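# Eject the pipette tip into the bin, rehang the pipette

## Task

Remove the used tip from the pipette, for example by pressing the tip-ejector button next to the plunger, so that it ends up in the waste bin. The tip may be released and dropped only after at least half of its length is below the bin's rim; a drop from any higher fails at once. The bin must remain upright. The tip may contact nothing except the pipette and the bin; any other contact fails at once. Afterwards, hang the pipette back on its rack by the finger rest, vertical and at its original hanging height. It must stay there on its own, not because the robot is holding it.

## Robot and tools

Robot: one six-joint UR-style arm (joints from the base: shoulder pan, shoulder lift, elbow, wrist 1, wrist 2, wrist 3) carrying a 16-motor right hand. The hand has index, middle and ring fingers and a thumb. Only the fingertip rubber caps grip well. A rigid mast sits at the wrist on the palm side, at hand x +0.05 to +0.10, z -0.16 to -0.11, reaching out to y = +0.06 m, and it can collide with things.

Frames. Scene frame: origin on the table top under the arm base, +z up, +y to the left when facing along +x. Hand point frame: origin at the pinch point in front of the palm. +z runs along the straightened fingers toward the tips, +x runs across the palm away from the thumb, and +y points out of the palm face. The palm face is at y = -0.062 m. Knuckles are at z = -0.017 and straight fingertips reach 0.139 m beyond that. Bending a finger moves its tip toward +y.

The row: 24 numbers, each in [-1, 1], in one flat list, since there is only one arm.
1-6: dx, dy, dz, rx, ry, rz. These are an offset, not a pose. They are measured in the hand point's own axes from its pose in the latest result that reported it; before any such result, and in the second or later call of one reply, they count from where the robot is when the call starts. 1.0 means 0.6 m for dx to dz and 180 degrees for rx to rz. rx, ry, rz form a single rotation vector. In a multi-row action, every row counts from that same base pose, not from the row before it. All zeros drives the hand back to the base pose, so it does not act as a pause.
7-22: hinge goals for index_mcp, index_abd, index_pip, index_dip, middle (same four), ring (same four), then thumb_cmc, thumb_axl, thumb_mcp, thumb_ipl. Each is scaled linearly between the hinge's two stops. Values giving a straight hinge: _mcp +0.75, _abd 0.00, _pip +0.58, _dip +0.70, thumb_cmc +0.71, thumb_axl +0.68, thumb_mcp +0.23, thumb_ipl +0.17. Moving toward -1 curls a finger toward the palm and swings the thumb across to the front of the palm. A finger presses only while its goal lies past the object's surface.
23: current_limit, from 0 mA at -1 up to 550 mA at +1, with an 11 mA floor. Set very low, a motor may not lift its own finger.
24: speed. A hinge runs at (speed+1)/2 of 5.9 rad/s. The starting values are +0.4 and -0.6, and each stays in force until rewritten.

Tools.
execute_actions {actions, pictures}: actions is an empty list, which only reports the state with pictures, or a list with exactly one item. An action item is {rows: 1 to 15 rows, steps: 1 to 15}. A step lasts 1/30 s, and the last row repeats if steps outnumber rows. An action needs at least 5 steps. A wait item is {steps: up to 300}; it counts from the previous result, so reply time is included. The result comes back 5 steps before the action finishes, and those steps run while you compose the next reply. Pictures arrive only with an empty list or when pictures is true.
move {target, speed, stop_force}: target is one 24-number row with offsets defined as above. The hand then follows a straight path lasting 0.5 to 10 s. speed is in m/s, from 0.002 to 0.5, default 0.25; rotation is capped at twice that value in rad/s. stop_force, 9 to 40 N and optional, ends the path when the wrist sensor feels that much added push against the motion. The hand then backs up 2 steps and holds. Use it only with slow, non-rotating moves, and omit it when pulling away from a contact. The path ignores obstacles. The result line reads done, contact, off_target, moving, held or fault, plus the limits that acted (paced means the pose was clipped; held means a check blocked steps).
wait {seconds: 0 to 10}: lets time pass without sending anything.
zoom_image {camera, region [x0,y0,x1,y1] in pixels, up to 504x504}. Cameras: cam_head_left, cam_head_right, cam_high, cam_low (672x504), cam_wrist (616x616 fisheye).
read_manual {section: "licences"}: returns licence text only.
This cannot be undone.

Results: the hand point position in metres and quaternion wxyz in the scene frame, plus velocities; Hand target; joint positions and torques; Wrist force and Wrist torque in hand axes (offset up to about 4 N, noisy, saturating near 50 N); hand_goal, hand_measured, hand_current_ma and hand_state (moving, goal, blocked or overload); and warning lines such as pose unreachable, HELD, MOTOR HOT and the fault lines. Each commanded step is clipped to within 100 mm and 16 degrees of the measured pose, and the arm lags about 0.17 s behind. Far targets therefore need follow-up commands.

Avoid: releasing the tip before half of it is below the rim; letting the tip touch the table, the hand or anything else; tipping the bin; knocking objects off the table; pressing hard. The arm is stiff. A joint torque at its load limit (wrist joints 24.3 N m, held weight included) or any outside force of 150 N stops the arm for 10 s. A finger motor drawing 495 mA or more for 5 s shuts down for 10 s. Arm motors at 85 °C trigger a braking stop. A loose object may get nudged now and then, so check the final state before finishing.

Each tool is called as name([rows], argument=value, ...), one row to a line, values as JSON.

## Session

execute_actions(actions=[])

Scene clock: 0.00 s of 9600.00 s.
end_effector_position=(+0.8338, -0.0793, +0.2989) hand_goal=(+0.754, +0.000, +0.576, +0.696, +0.754, +0.000, +0.576, +0.696, +0.754, +0.000, +0.576, +0.696, +0.714, +0.678, +0.226, +0.168) hand_measured=(+0.754, +0.000, +0.576, +0.696, +0.754, +0.000, +0.576, +0.696, +0.754, +0.000, +0.576, +0.696, +0.714, +0.678, +0.226, +0.168) hand_current_ma=(+0, +0, +0, +0, +0, +0, +0, +0, +0, +0, +0, +0, +0, +0, +0, +0) hand_state=(goal, goal, goal, goal, goal, goal, goal, goal, goal, goal, goal, goal, goal, goal, goal, goal) hand_current_limit=0.40 hand_speed=-0.60 end_effector_quat_wxyz=(+0.148, -0.014, +0.966, -0.210) end_effector_velocity=(+0.000, +0.001, +0.000) end_effector_angular_velocity=(+0.000, -0.001, +0.001)
Joint positions: [-0.229 -0.912  1.171 -2.257 -1.877 -1.938]
Joint velocities: [ 0.001 -0.     0.    -0.001  0.001 -0.   ]
Joint torques (N m, as the arm reports them, + toward a larger angle): no reading
Motor temperatures (°C, as the motors report them): [34 35 32 40 36 42]
Wrist force (N, on the end effector, along its own x y z axes, offset not removed): no reading
Wrist torque (N m, same axes, about the end effector's origin, offset not removed): no reading
Hand target: +0.834, -0.079, +0.299; +0.148, -0.014, +0.966, -0.210
camera_calibration (this result's frames):
cam_wrist: T_world_to_cam=[[0.749379, 0.66196, 0.0155286, -0.55106], [0.179871, -0.226084, 0.957357, -0.491274], [0.637243, -0.71463, -0.28849, -0.376517], [0, 0, 0, 1]] pos_world=[0.741251, -0.0153596, 0.37026]

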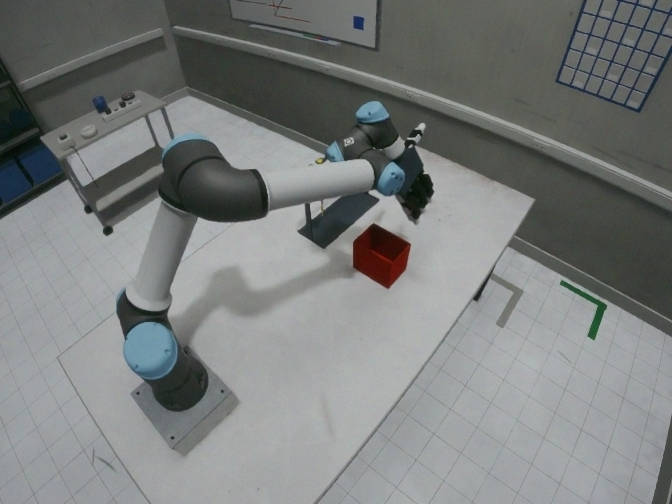

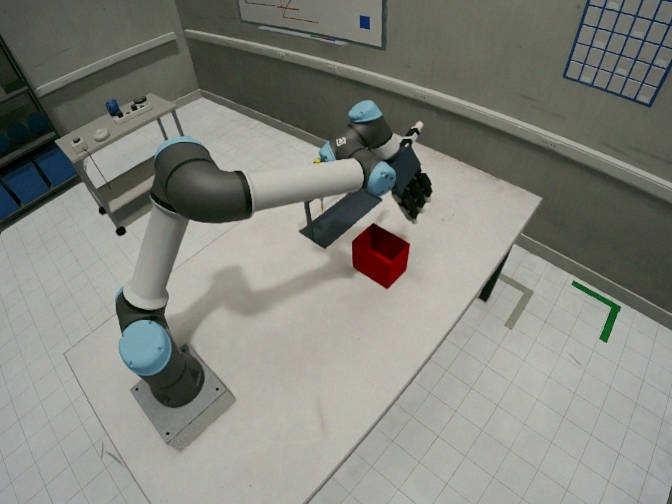

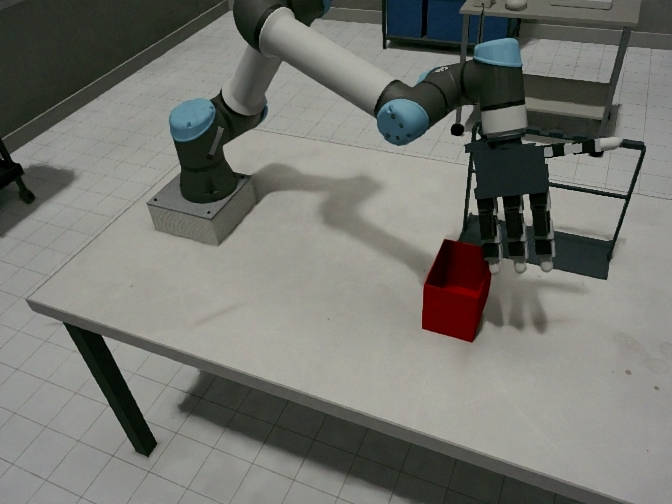

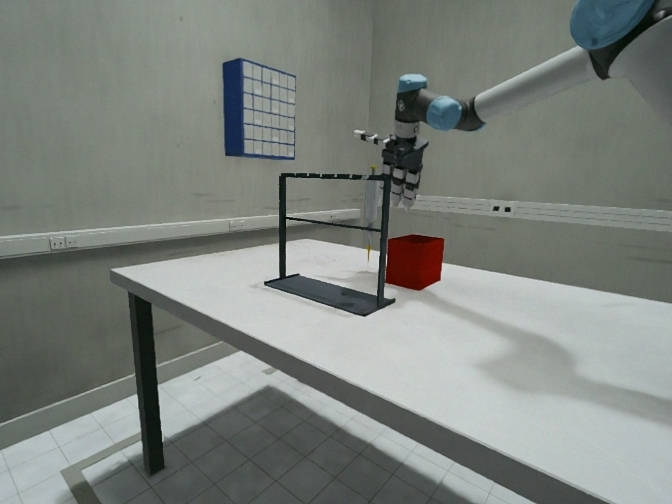

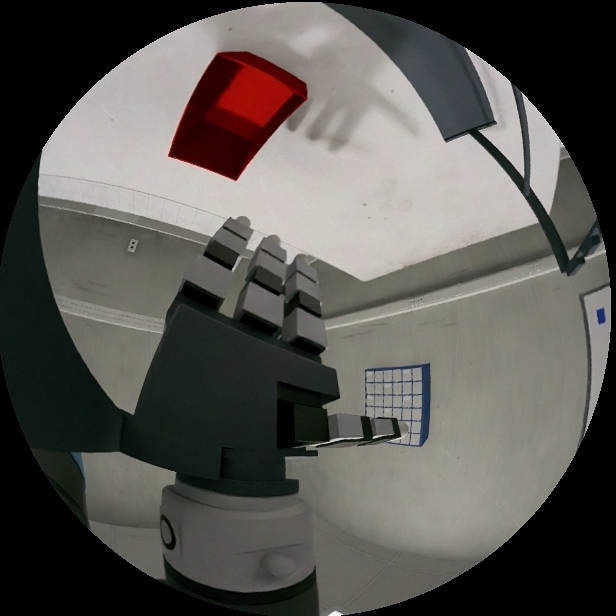

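move(target=[0.1287,0.2728,-0.0706,-0.190,-0.415,0.0386,0.6,0,0.3,0.5,0.6,0,0.3,0.5,0.97,0,0.7,0.696,0.714,0.678,0.85,0.168,0.4,-0.6], speed=0.25)

zoom_image(camera="cam_low", region=[300, 150, 420, 270])

zoom_image(camera="cam_high", region=[440, 100, 580, 240])

Scene clock: 5.07 s of 9600.00 s.
end_effector_position=(+0.7532, +0.0798, +0.2470) hand_goal=(+0.600, +0.000, +0.300, +0.500, +0.600, +0.000, +0.300, +0.500, +0.970, +0.000, +0.700, +0.696, +0.714, +0.678, +0.850, +0.168) hand_measured=(+0.598, -0.002, +0.304, +0.504, +0.600, -0.002, +0.304, +0.504, +0.966, -0.002, +0.696, +0.696, +0.712, +0.678, +0.852, +0.168) hand_current_ma=(-6, -12, +16, +15, -5, -12, +16, +16, -16, -12, -17, +0, -13, -4, +18, -2) hand_state=(goal, goal, goal, goal, goal, goal, goal, goal, goal, goal, goal, goal, goal, goal, goal, goal) hand_current_limit=0.40 hand_speed=-0.60 end_effector_quat_wxyz=(+0.696, -0.123, +0.697, +0.123) end_effector_velocity=(+0.000, +0.001, +0.000) end_effector_angular_velocity=(+0.006, -0.010, +0.003)
Joint positions: [-0.331 -0.535  1.598 -4.213 -0.845 -1.563]
Joint velocities: [ 0.001  0.008 -0.01  -0.013  0.001  0.012]
Joint torques (N m, as the arm reports them, + toward a larger angle): [ 11.5  -43.18 -19.25  -3.12   1.23   1.5 ]
Motor temperatures (°C, as the motors report them): [34 35 32 40 36 42]
Wrist force (N, on the end effector, along its own x y z axes, offset not removed): [-1.3 0.3 0.7]
Wrist torque (N m, same axes, about the end effector's origin, offset not removed): [-0.25 0.02 -0.42]
Hand target: +0.753, +0.080, +0.247; +0.696, -0.123, +0.697, +0.124
Off the commanded pose: 0.000 m, 0 deg.
Kept back: nothing.
move: done
camera_calibration (this result's frames):
cam_wrist: T_world_to_cam=[[-0.268616, 0.564922, 0.780198, -0.00950217], [-0.441877, -0.791981, 0.42132, 0.254717], [0.855915, -0.231578, 0.462365, -0.615132], [0, 0, 0, 1]] pos_world=[0.636502, 0.0646482, 0.184512]

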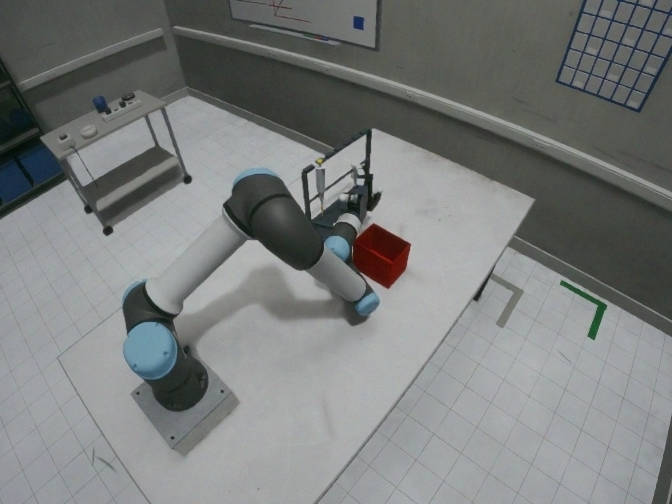

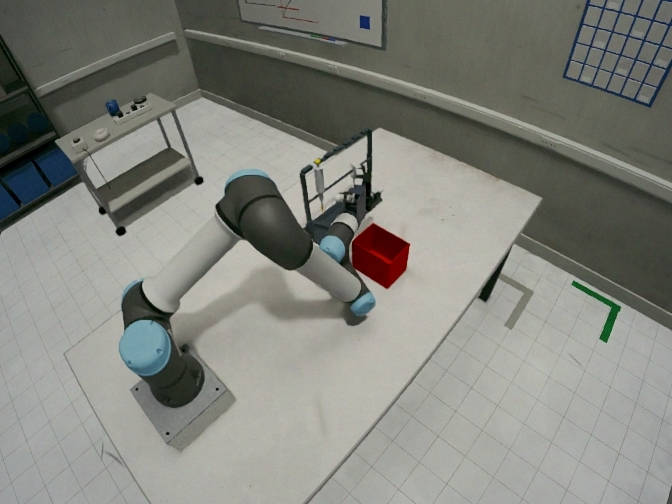

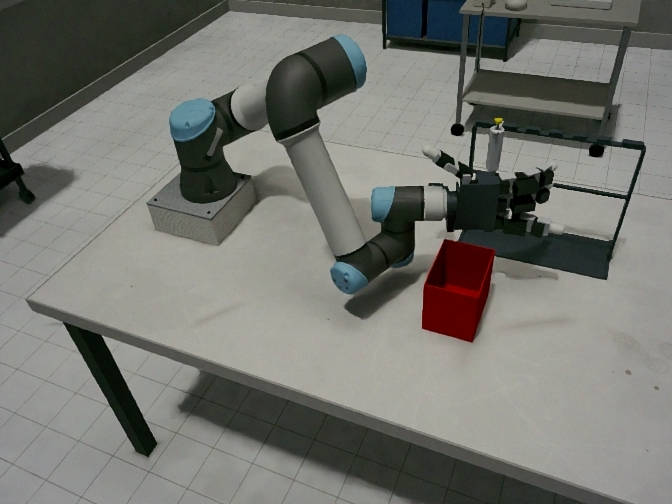

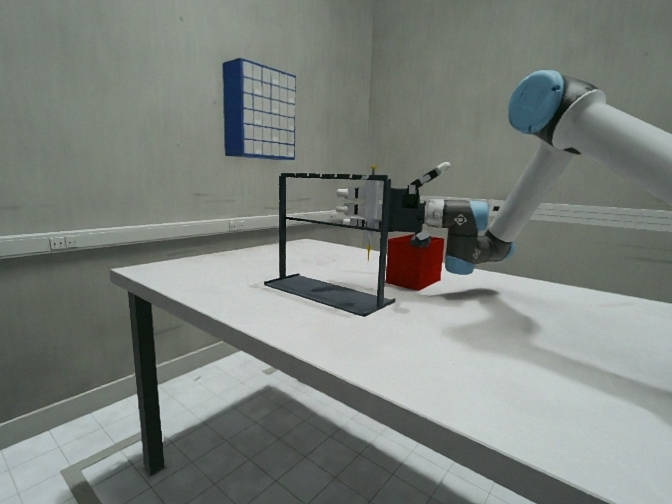

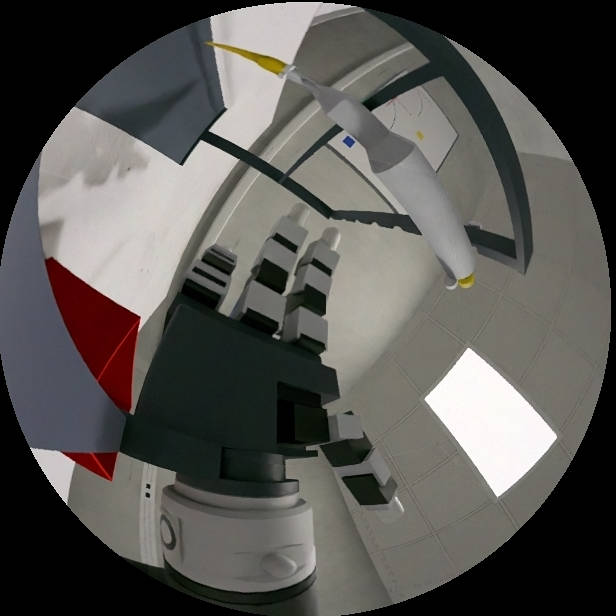

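Region (300, 150, 420, 270) of cam_low's 672x504 image, scaled by 4.200, with more detail than that image has.

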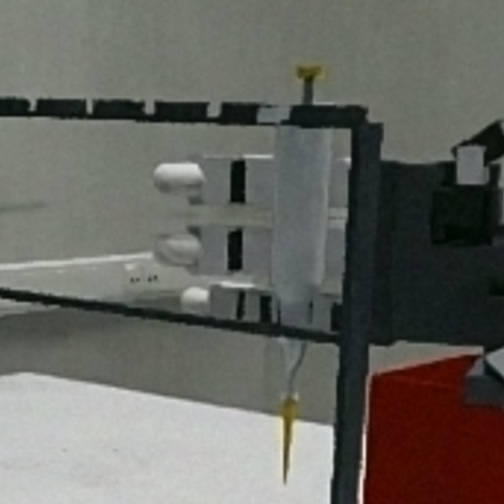

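Region (440, 100, 580, 240) of cam_high's 672x504 image, scaled by 3.600, with more detail than that image has.

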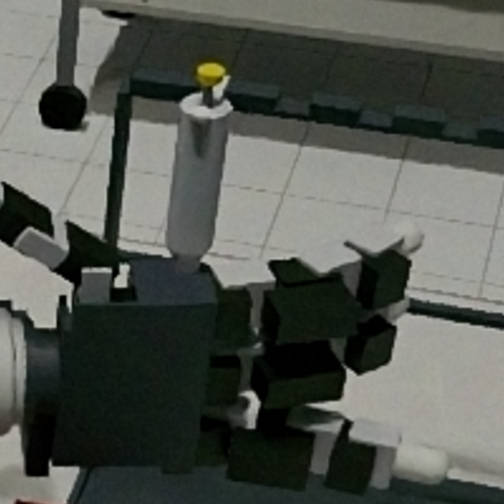

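move(target=[0,0.1685,0.0636,0,0,0,0.6,0,0.3,0.5,0.6,0,0.3,0.5,0.97,0,0.7,0.696,0.714,0.678,0.85,0.168,0.4,-0.6], speed=0.06)

zoom_image(camera="cam_low", region=[300, 150, 420, 270])

zoom_image(camera="cam_high", region=[460, 105, 530, 175])

zoom_image(camera="cam_head_left", region=[295, 145, 365, 215])

Scene clock: 7.67 s of 9600.00 s.
end_effector_position=(+0.7544, +0.1876, +0.2467) hand_goal=(+0.600, +0.000, +0.300, +0.500, +0.600, +0.000, +0.300, +0.500, +0.970, +0.000, +0.700, +0.696, +0.714, +0.678, +0.850, +0.168) hand_measured=(+0.598, -0.002, +0.304, +0.504, +0.600, -0.002, +0.304, +0.504, +0.968, -0.002, +0.696, +0.696, +0.712, +0.678, +0.852, +0.168) hand_current_ma=(-6, -12, +16, +15, -5, -12, +16, +16, -13, -12, -16, +0, -12, -4, +18, -2) hand_state=(goal, goal, goal, goal, goal, goal, goal, goal, goal, goal, goal, goal, goal, goal, goal, goal) hand_current_limit=0.40 hand_speed=-0.60 end_effector_quat_wxyz=(+0.696, -0.123, +0.697, +0.123) end_effector_velocity=(+0.000, +0.002, -0.000) end_effector_angular_velocity=(+0.000, +0.001, +0.000)
Joint positions: [-0.143 -0.54   1.611 -4.22  -1.033 -1.565]
Joint velocities: [ 0.003  0.    -0.001  0.001 -0.003 -0.   ]
Joint torques (N m, as the arm reports them, + toward a larger angle): [ 10.81 -41.86 -18.94  -0.22  -1.39  -1.82]
Motor temperatures (°C, as the motors report them): [34 35 32 40 36 42]
Wrist force (N, on the end effector, along its own x y z axes, offset not removed): [-3.5 0.9 4.0]
Wrist torque (N m, same axes, about the end effector's origin, offset not removed): [-0.05 0.32 -0.37]
Hand target: +0.754, +0.188, +0.247; +0.696, -0.123, +0.697, +0.123
Off the commanded pose: 0.000 m, 0 deg.
Kept back: nothing.
move: done
camera_calibration (this result's frames):
cam_wrist: T_world_to_cam=[[-0.268542, 0.565219, 0.780008, -0.0699838], [-0.441825, -0.791824, 0.421669, 0.34061], [0.855965, -0.231392, 0.462366, -0.591135], [0, 0, 0, 1]] pos_world=[0.637687, 0.172476, 0.184284]

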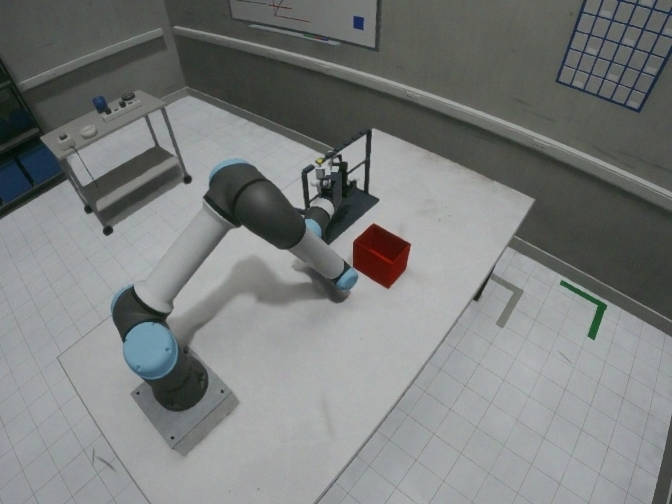

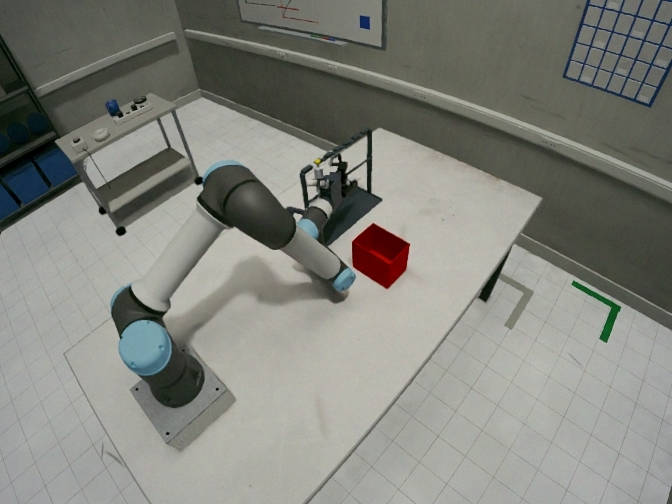

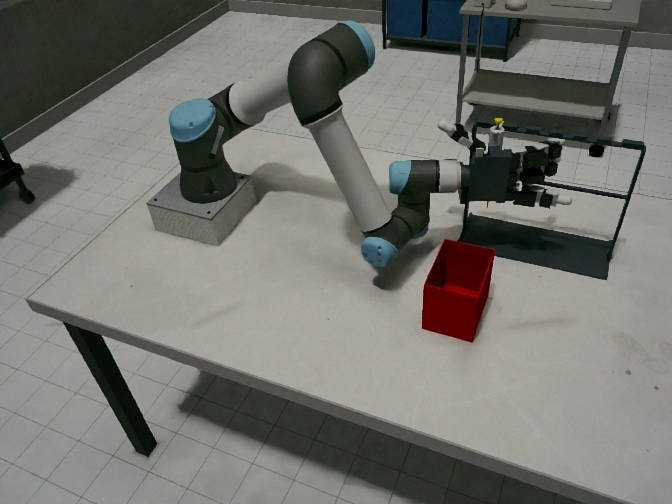

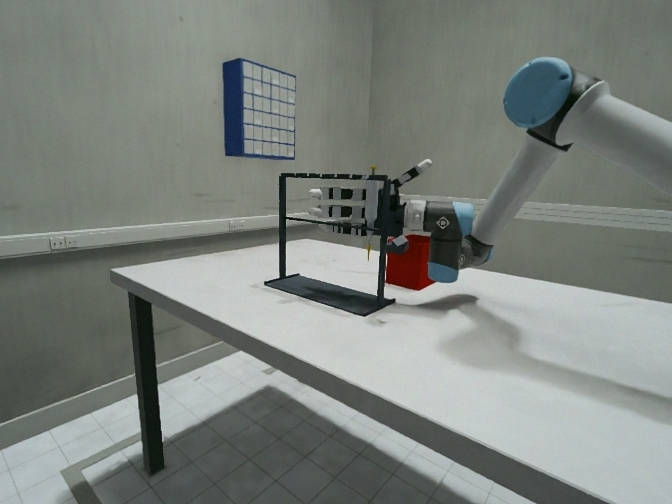

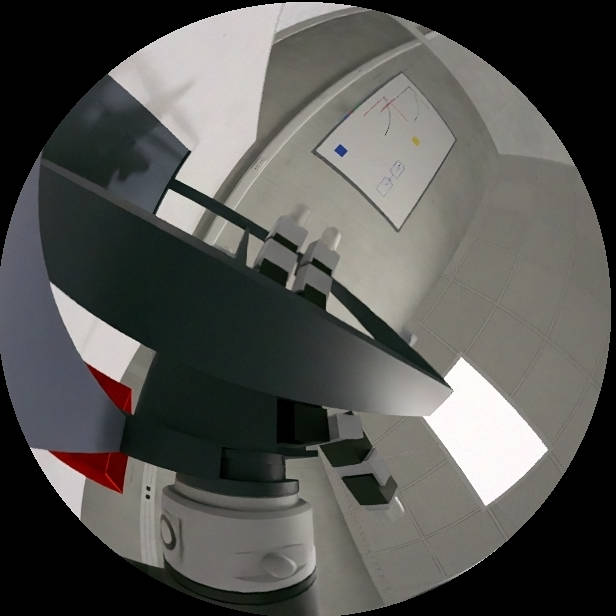

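Region (300, 150, 420, 270) of cam_low's 672x504 image, scaled by 4.200, with more detail than that image has.

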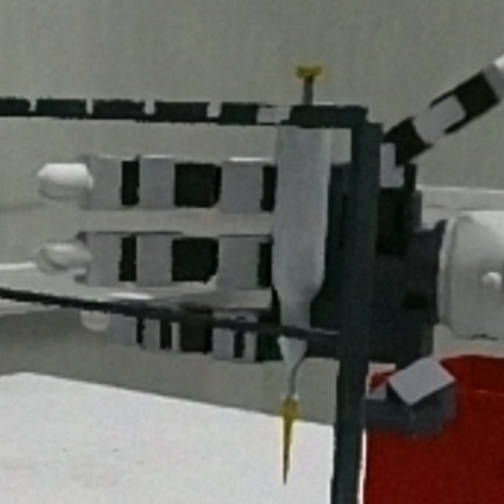

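Region (460, 105, 530, 175) of cam_high's 672x504 image, scaled by 7.200, with more detail than that image has.

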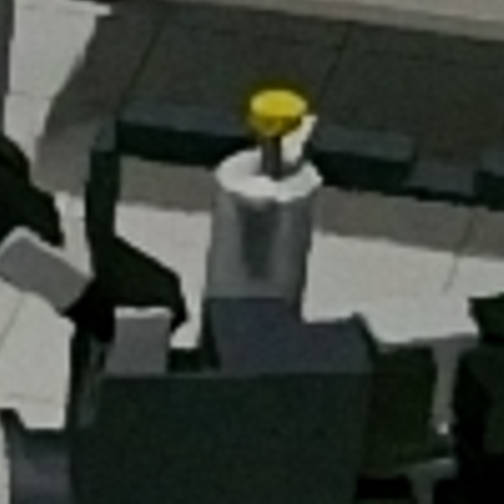

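Region (295, 145, 365, 215) of cam_head_left's 672x504 image, scaled by 7.200, with more detail than that image has.

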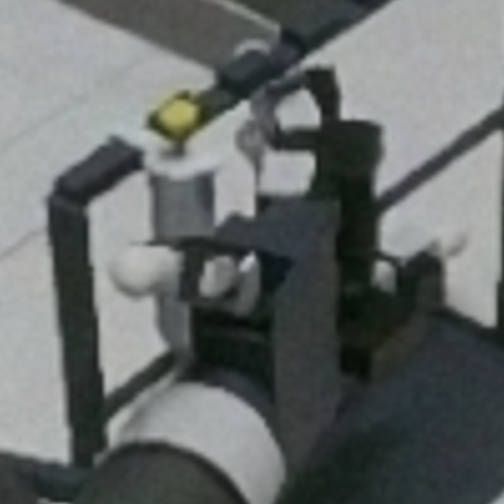

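move(target=[0,0.004,0,0,0,0,0.5,0,-0.42,-0.1,0.5,0,-0.42,-0.1,0.97,0,0.7,0.696,0.714,0.678,0.85,0.168,0.4,-0.4], speed=0.01)

move(target=[0,0,0,0,0,0,-0.58,0,-0.42,-0.1,-0.58,0,-0.42,-0.1,0.97,0,0.7,0.696,0.714,0.678,0.85,0.168,0.4,-0.6], speed=0.01)

zoom_image(camera="cam_low", region=[300, 150, 420, 270])

zoom_image(camera="cam_high", region=[460, 105, 530, 175])

Scene clock: 9.00 s of 9600.00 s.
end_effector_position=(+0.7536, +0.1899, +0.2467) hand_goal=(+0.500, +0.000, -0.420, -0.100, +0.500, +0.000, -0.420, -0.100, +0.970, +0.000, +0.700, +0.696, +0.714, +0.678, +0.850, +0.168) hand_measured=(+0.502, -0.002, -0.416, -0.098, +0.502, -0.002, -0.416, -0.096, +0.968, -0.002, +0.696, +0.696, +0.712, +0.678, +0.852, +0.168) hand_current_ma=(+14, -12, +16, +15, +12, -12, +16, +15, -13, -12, -16, +0, -12, -4, +19, -2) hand_state=(goal, goal, goal, goal, goal, goal, goal, goal, goal, goal, goal, goal, goal, goal, goal, goal) hand_current_limit=0.40 hand_speed=-0.40 end_effector_quat_wxyz=(+0.696, -0.123, +0.697, +0.123) end_effector_velocity=(+0.000, -0.001, -0.000) end_effector_angular_velocity=(-0.000, +0.000, -0.002)
Joint positions: [-0.139 -0.541  1.613 -4.221 -1.037 -1.565]
Joint velocities: [-0.     0.     0.    -0.001 -0.002 -0.   ]
Joint torques (N m, as the arm reports them, + toward a larger angle): [ 12.08 -59.51  -1.81  -3.66  -1.41  -1.77]
Motor temperatures (°C, as the motors report them): [34 35 32 40 36 42]
Wrist force (N, on the end effector, along its own x y z axes, offset not removed): [-0.1 0.6 3.9]
Wrist torque (N m, same axes, about the end effector's origin, offset not removed): [-0.16 -0.19 -0.15]
Hand target: +0.754, +0.190, +0.247; +0.696, -0.123, +0.697, +0.123
Off the commanded pose: 0.000 m, 0 deg.
Kept back: nothing.
move: done
camera_calibration (this result's frames):
cam_wrist: T_world_to_cam=[[-0.268541, 0.565225, 0.780004, -0.07147], [-0.441825, -0.791821, 0.421676, 0.342026], [0.855966, -0.231388, 0.462366, -0.589914], [0, 0, 0, 1]] pos_world=[0.636869, 0.174721, 0.184279]

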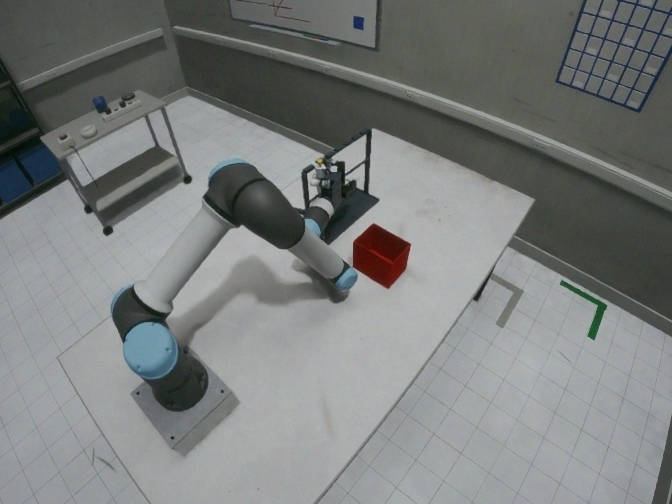

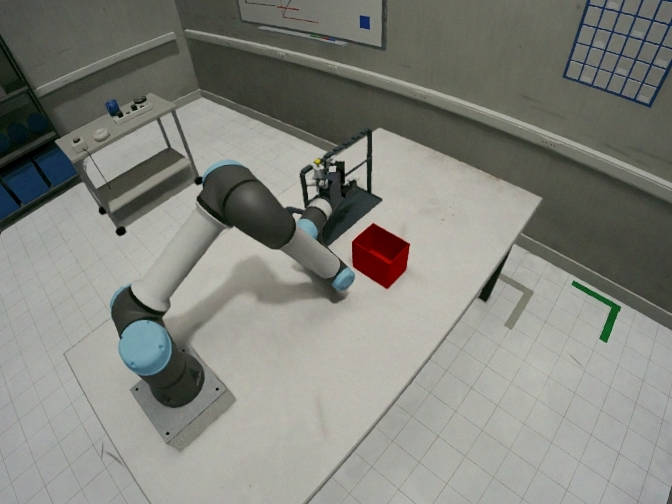

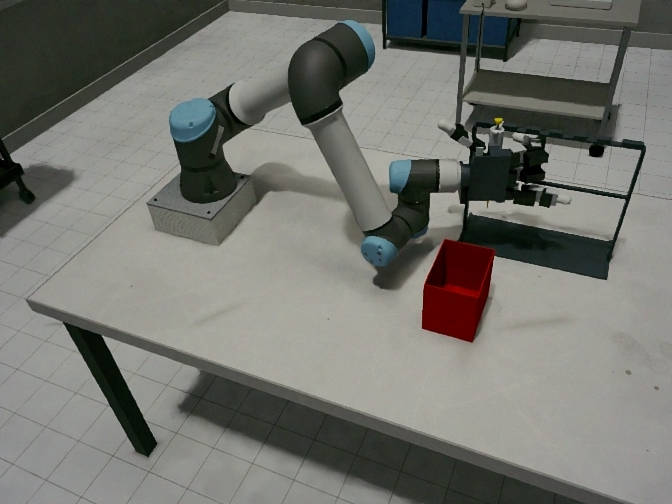

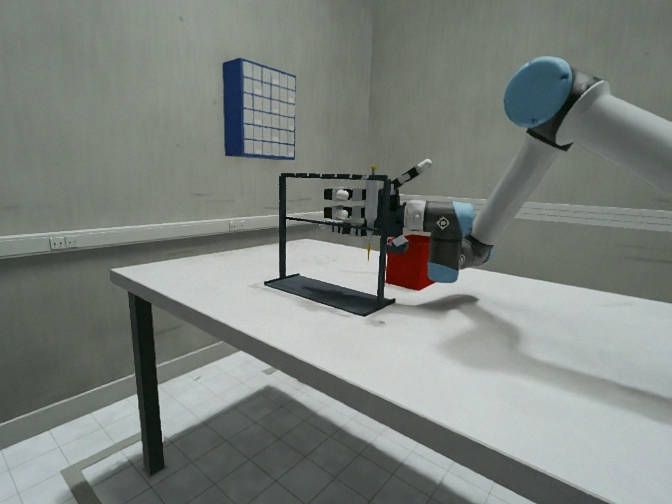

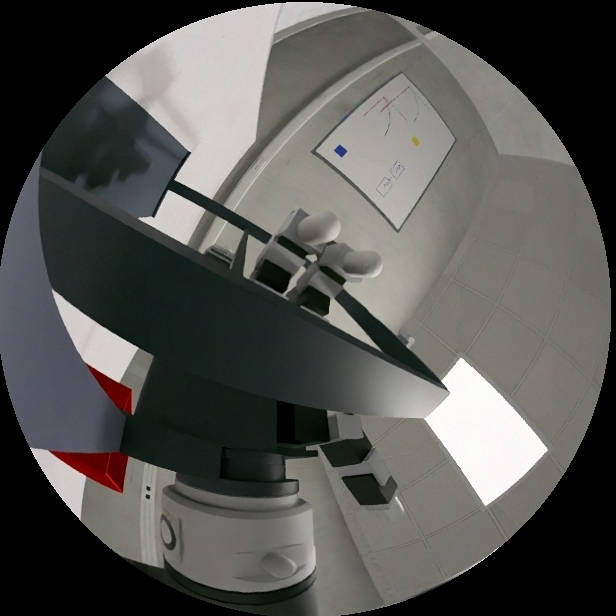

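Scene clock: 10.43 s of 9600.00 s.
end_effector_position=(+0.7536, +0.1899, +0.2467) hand_goal=(-0.580, +0.000, -0.420, -0.100, -0.580, +0.000, -0.420, -0.100, +0.970, +0.000, +0.700, +0.696, +0.714, +0.678, +0.850, +0.168) hand_measured=(-0.578, -0.002, -0.416, -0.098, -0.578, -0.002, -0.418, -0.096, +0.968, -0.002, +0.696, +0.696, +0.712, +0.678, +0.852, +0.168) hand_current_ma=(+15, -12, +15, +15, +13, -12, +15, +15, -13, -12, -16, +0, -12, -4, +19, -2) hand_state=(goal, goal, goal, goal, goal, goal, goal, goal, goal, goal, goal, goal, goal, goal, goal, goal) hand_current_limit=0.40 hand_speed=-0.60 end_effector_quat_wxyz=(+0.696, -0.123, +0.697, +0.123) end_effector_velocity=(-0.000, -0.000, +0.000) end_effector_angular_velocity=(-0.000, -0.001, +0.000)
Joint positions: [-0.139 -0.541  1.613 -4.221 -1.037 -1.565]
Joint velocities: [-0.    -0.    -0.    -0.001  0.001 -0.   ]
Joint torques (N m, as the arm reports them, + toward a larger angle): [  9.53 -58.14  -2.28  -3.19  -0.32  -1.65]
Motor temperatures (°C, as the motors report them): [34 35 32 40 36 42]
Wrist force (N, on the end effector, along its own x y z axes, offset not removed): [0.3 -3.1 1.4]
Wrist torque (N m, same axes, about the end effector's origin, offset not removed): [-0.73 -0.09 -0.27]
Hand target: +0.754, +0.190, +0.247; +0.696, -0.123, +0.697, +0.123
Off the commanded pose: 0.000 m, 0 deg.
Kept back: nothing.
move: done
camera_calibration (this result's frames):
cam_wrist: T_world_to_cam=[[-0.268537, 0.565227, 0.780004, -0.0714743], [-0.44183, -0.791818, 0.421676, 0.34203], [0.855964, -0.231394, 0.462366, -0.589911], [0, 0, 0, 1]] pos_world=[0.636869, 0.174723, 0.184279]

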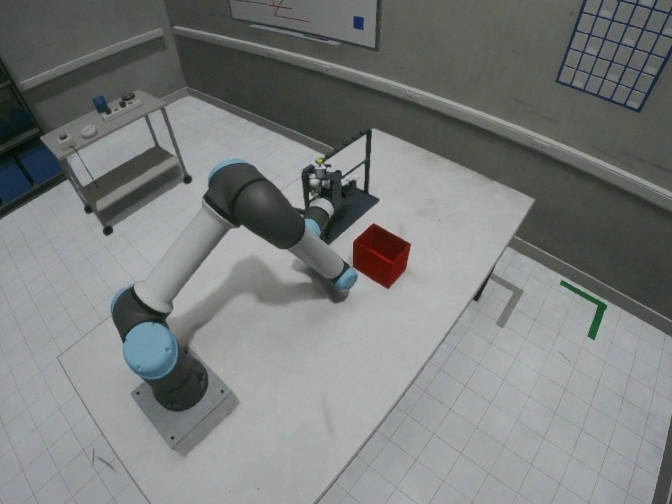

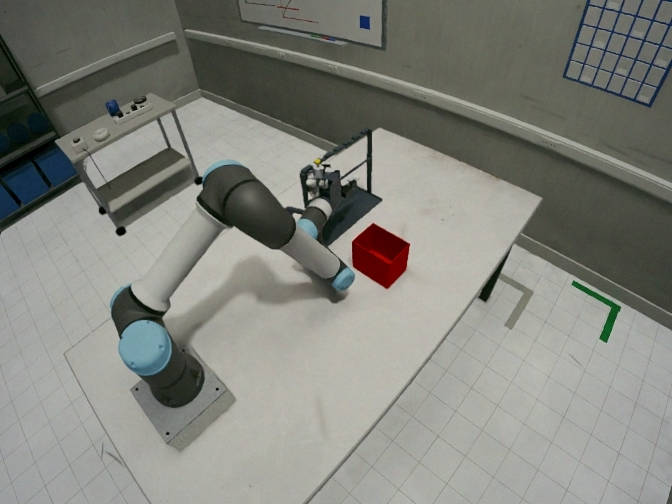

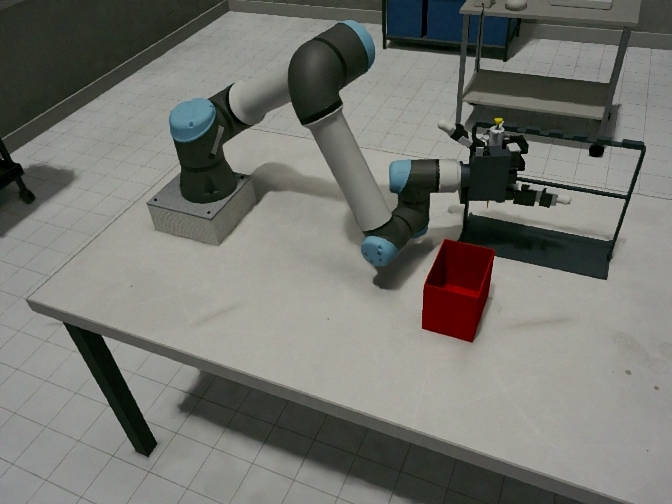

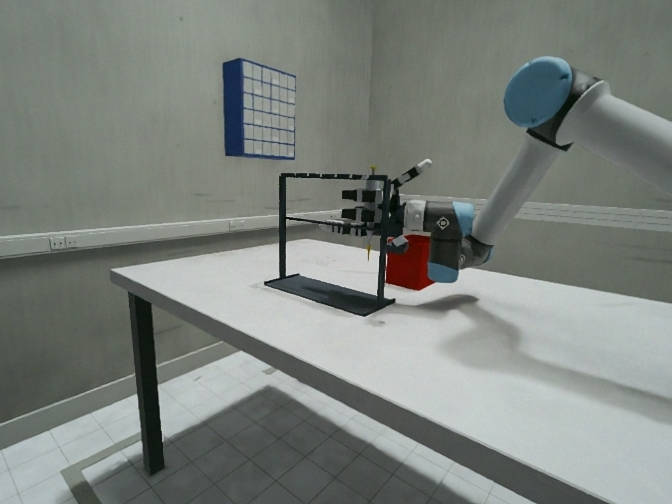

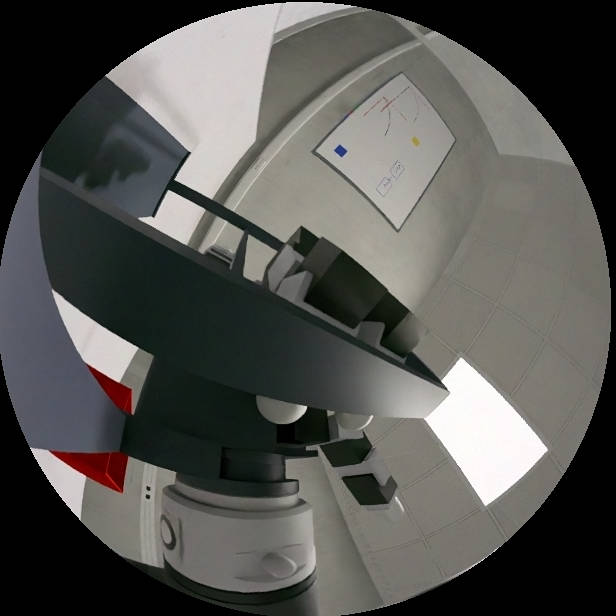

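Region (300, 150, 420, 270) of cam_low's 672x504 image, scaled by 4.200, with more detail than that image has.

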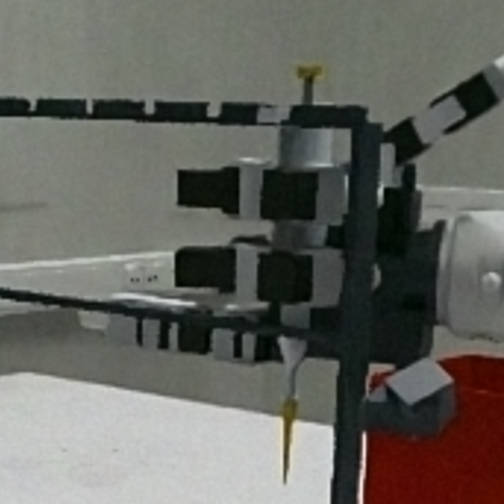

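Region (460, 105, 530, 175) of cam_high's 672x504 image, scaled by 7.200, with more detail than that image has.

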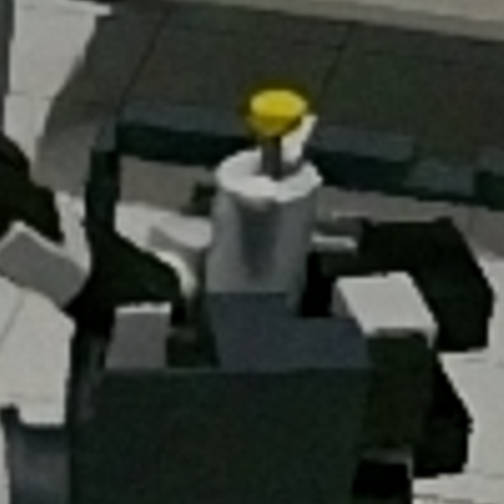

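move(target=[0,0,0,0,0,0,-0.70,0,-0.62,-0.07,-0.70,0,-0.62,-0.1,0.97,0,0.7,0.696,0.714,0.678,0.85,0.168,0.4,-0.75], speed=0.01)

zoom_image(camera="cam_high", region=[460, 105, 530, 175])

Scene clock: 12.30 s of 9600.00 s.
end_effector_position=(+0.7536, +0.1899, +0.2467) hand_goal=(-0.700, +0.000, -0.620, -0.070, -0.700, +0.000, -0.620, -0.100, +0.970, +0.000, +0.700, +0.696, +0.714, +0.678, +0.850, +0.168) hand_measured=(-0.620, -0.002, -0.472, -0.070, -0.624, -0.002, -0.474, -0.098, +0.968, -0.002, +0.696, +0.696, +0.712, +0.678, +0.852, +0.168) hand_current_ma=(+385, -12, +385, +1, +385, -13, +385, +15, -13, -12, -16, +0, -8, -4, +19, -2) hand_state=(blocked, goal, blocked, goal, blocked, goal, blocked, goal, goal, goal, goal, goal, goal, goal, goal, goal) hand_current_limit=0.40 hand_speed=-0.75 end_effector_quat_wxyz=(+0.696, -0.123, +0.697, +0.123) end_effector_velocity=(-0.000, +0.000, +0.000) end_effector_angular_velocity=(-0.000, -0.001, -0.000)
Joint positions: [-0.139 -0.541  1.613 -4.221 -1.037 -1.565]
Joint velocities: [ 0.     0.    -0.    -0.001 -0.001 -0.   ]
Joint torques (N m, as the arm reports them, + toward a larger angle): [  7.36 -57.84  -2.55  -2.93   0.31  -1.58]
Motor temperatures (°C, as the motors report them): [34 35 32 40 36 42]
Wrist force (N, on the end effector, along its own x y z axes, offset not removed): [0.5 -4.3 2.4]
Wrist torque (N m, same axes, about the end effector's origin, offset not removed): [-1.10 -0.19 -0.38]
Hand target: +0.754, +0.190, +0.247; +0.696, -0.123, +0.697, +0.123
Off the commanded pose: 0.000 m, 0 deg.
Kept back: nothing.
move: done
camera_calibration (this result's frames):
cam_wrist: T_world_to_cam=[[-0.268537, 0.565228, 0.780004, -0.071474], [-0.441831, -0.791817, 0.421677, 0.34203], [0.855964, -0.231394, 0.462367, -0.589911], [0, 0, 0, 1]] pos_world=[0.636869, 0.174723, 0.184279]

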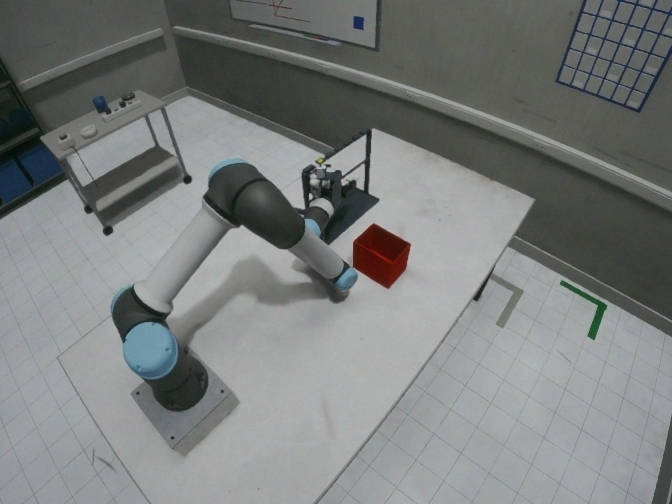

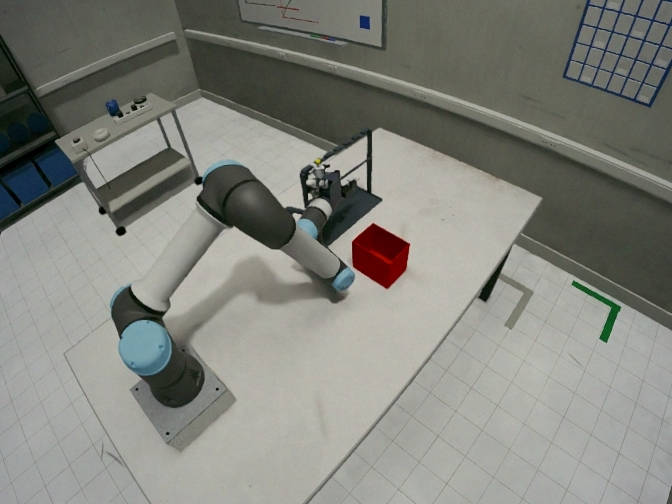

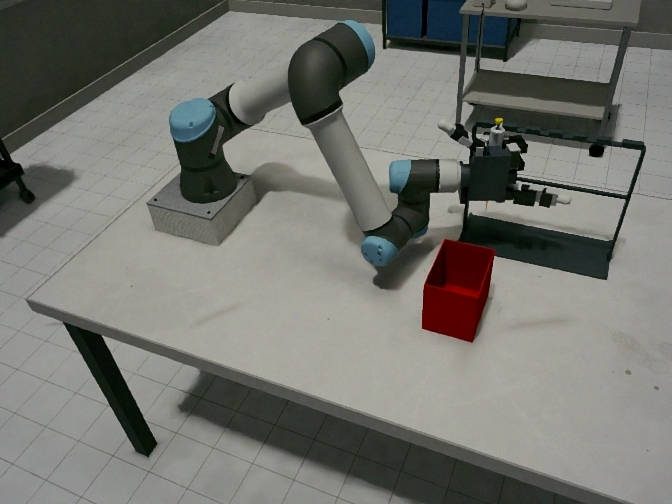

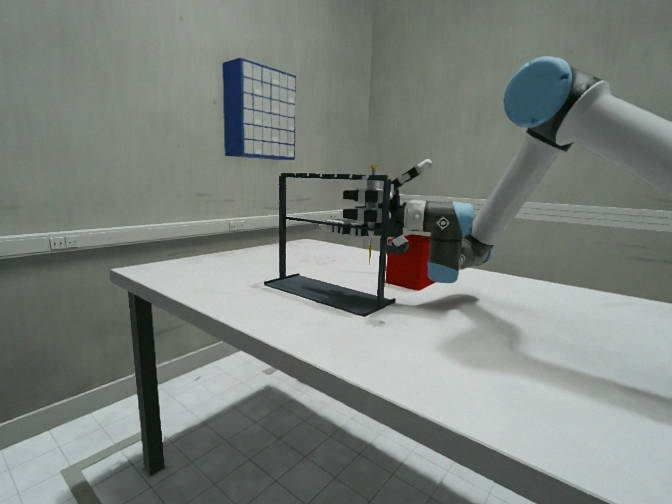

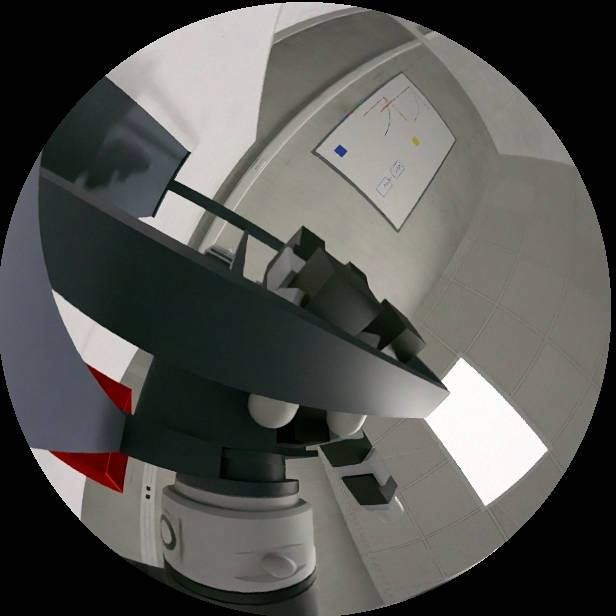

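Region (460, 105, 530, 175) of cam_high's 672x504 image, scaled by 7.200, with more detail than that image has.

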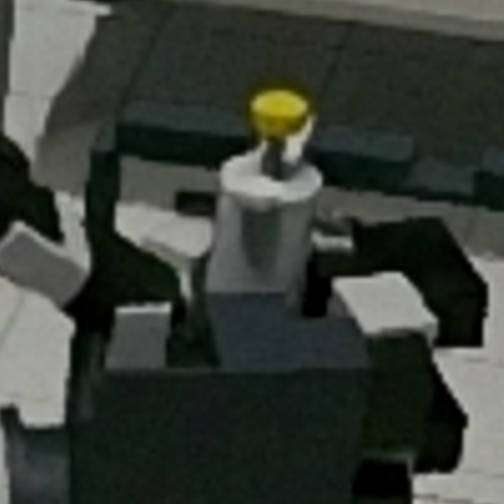

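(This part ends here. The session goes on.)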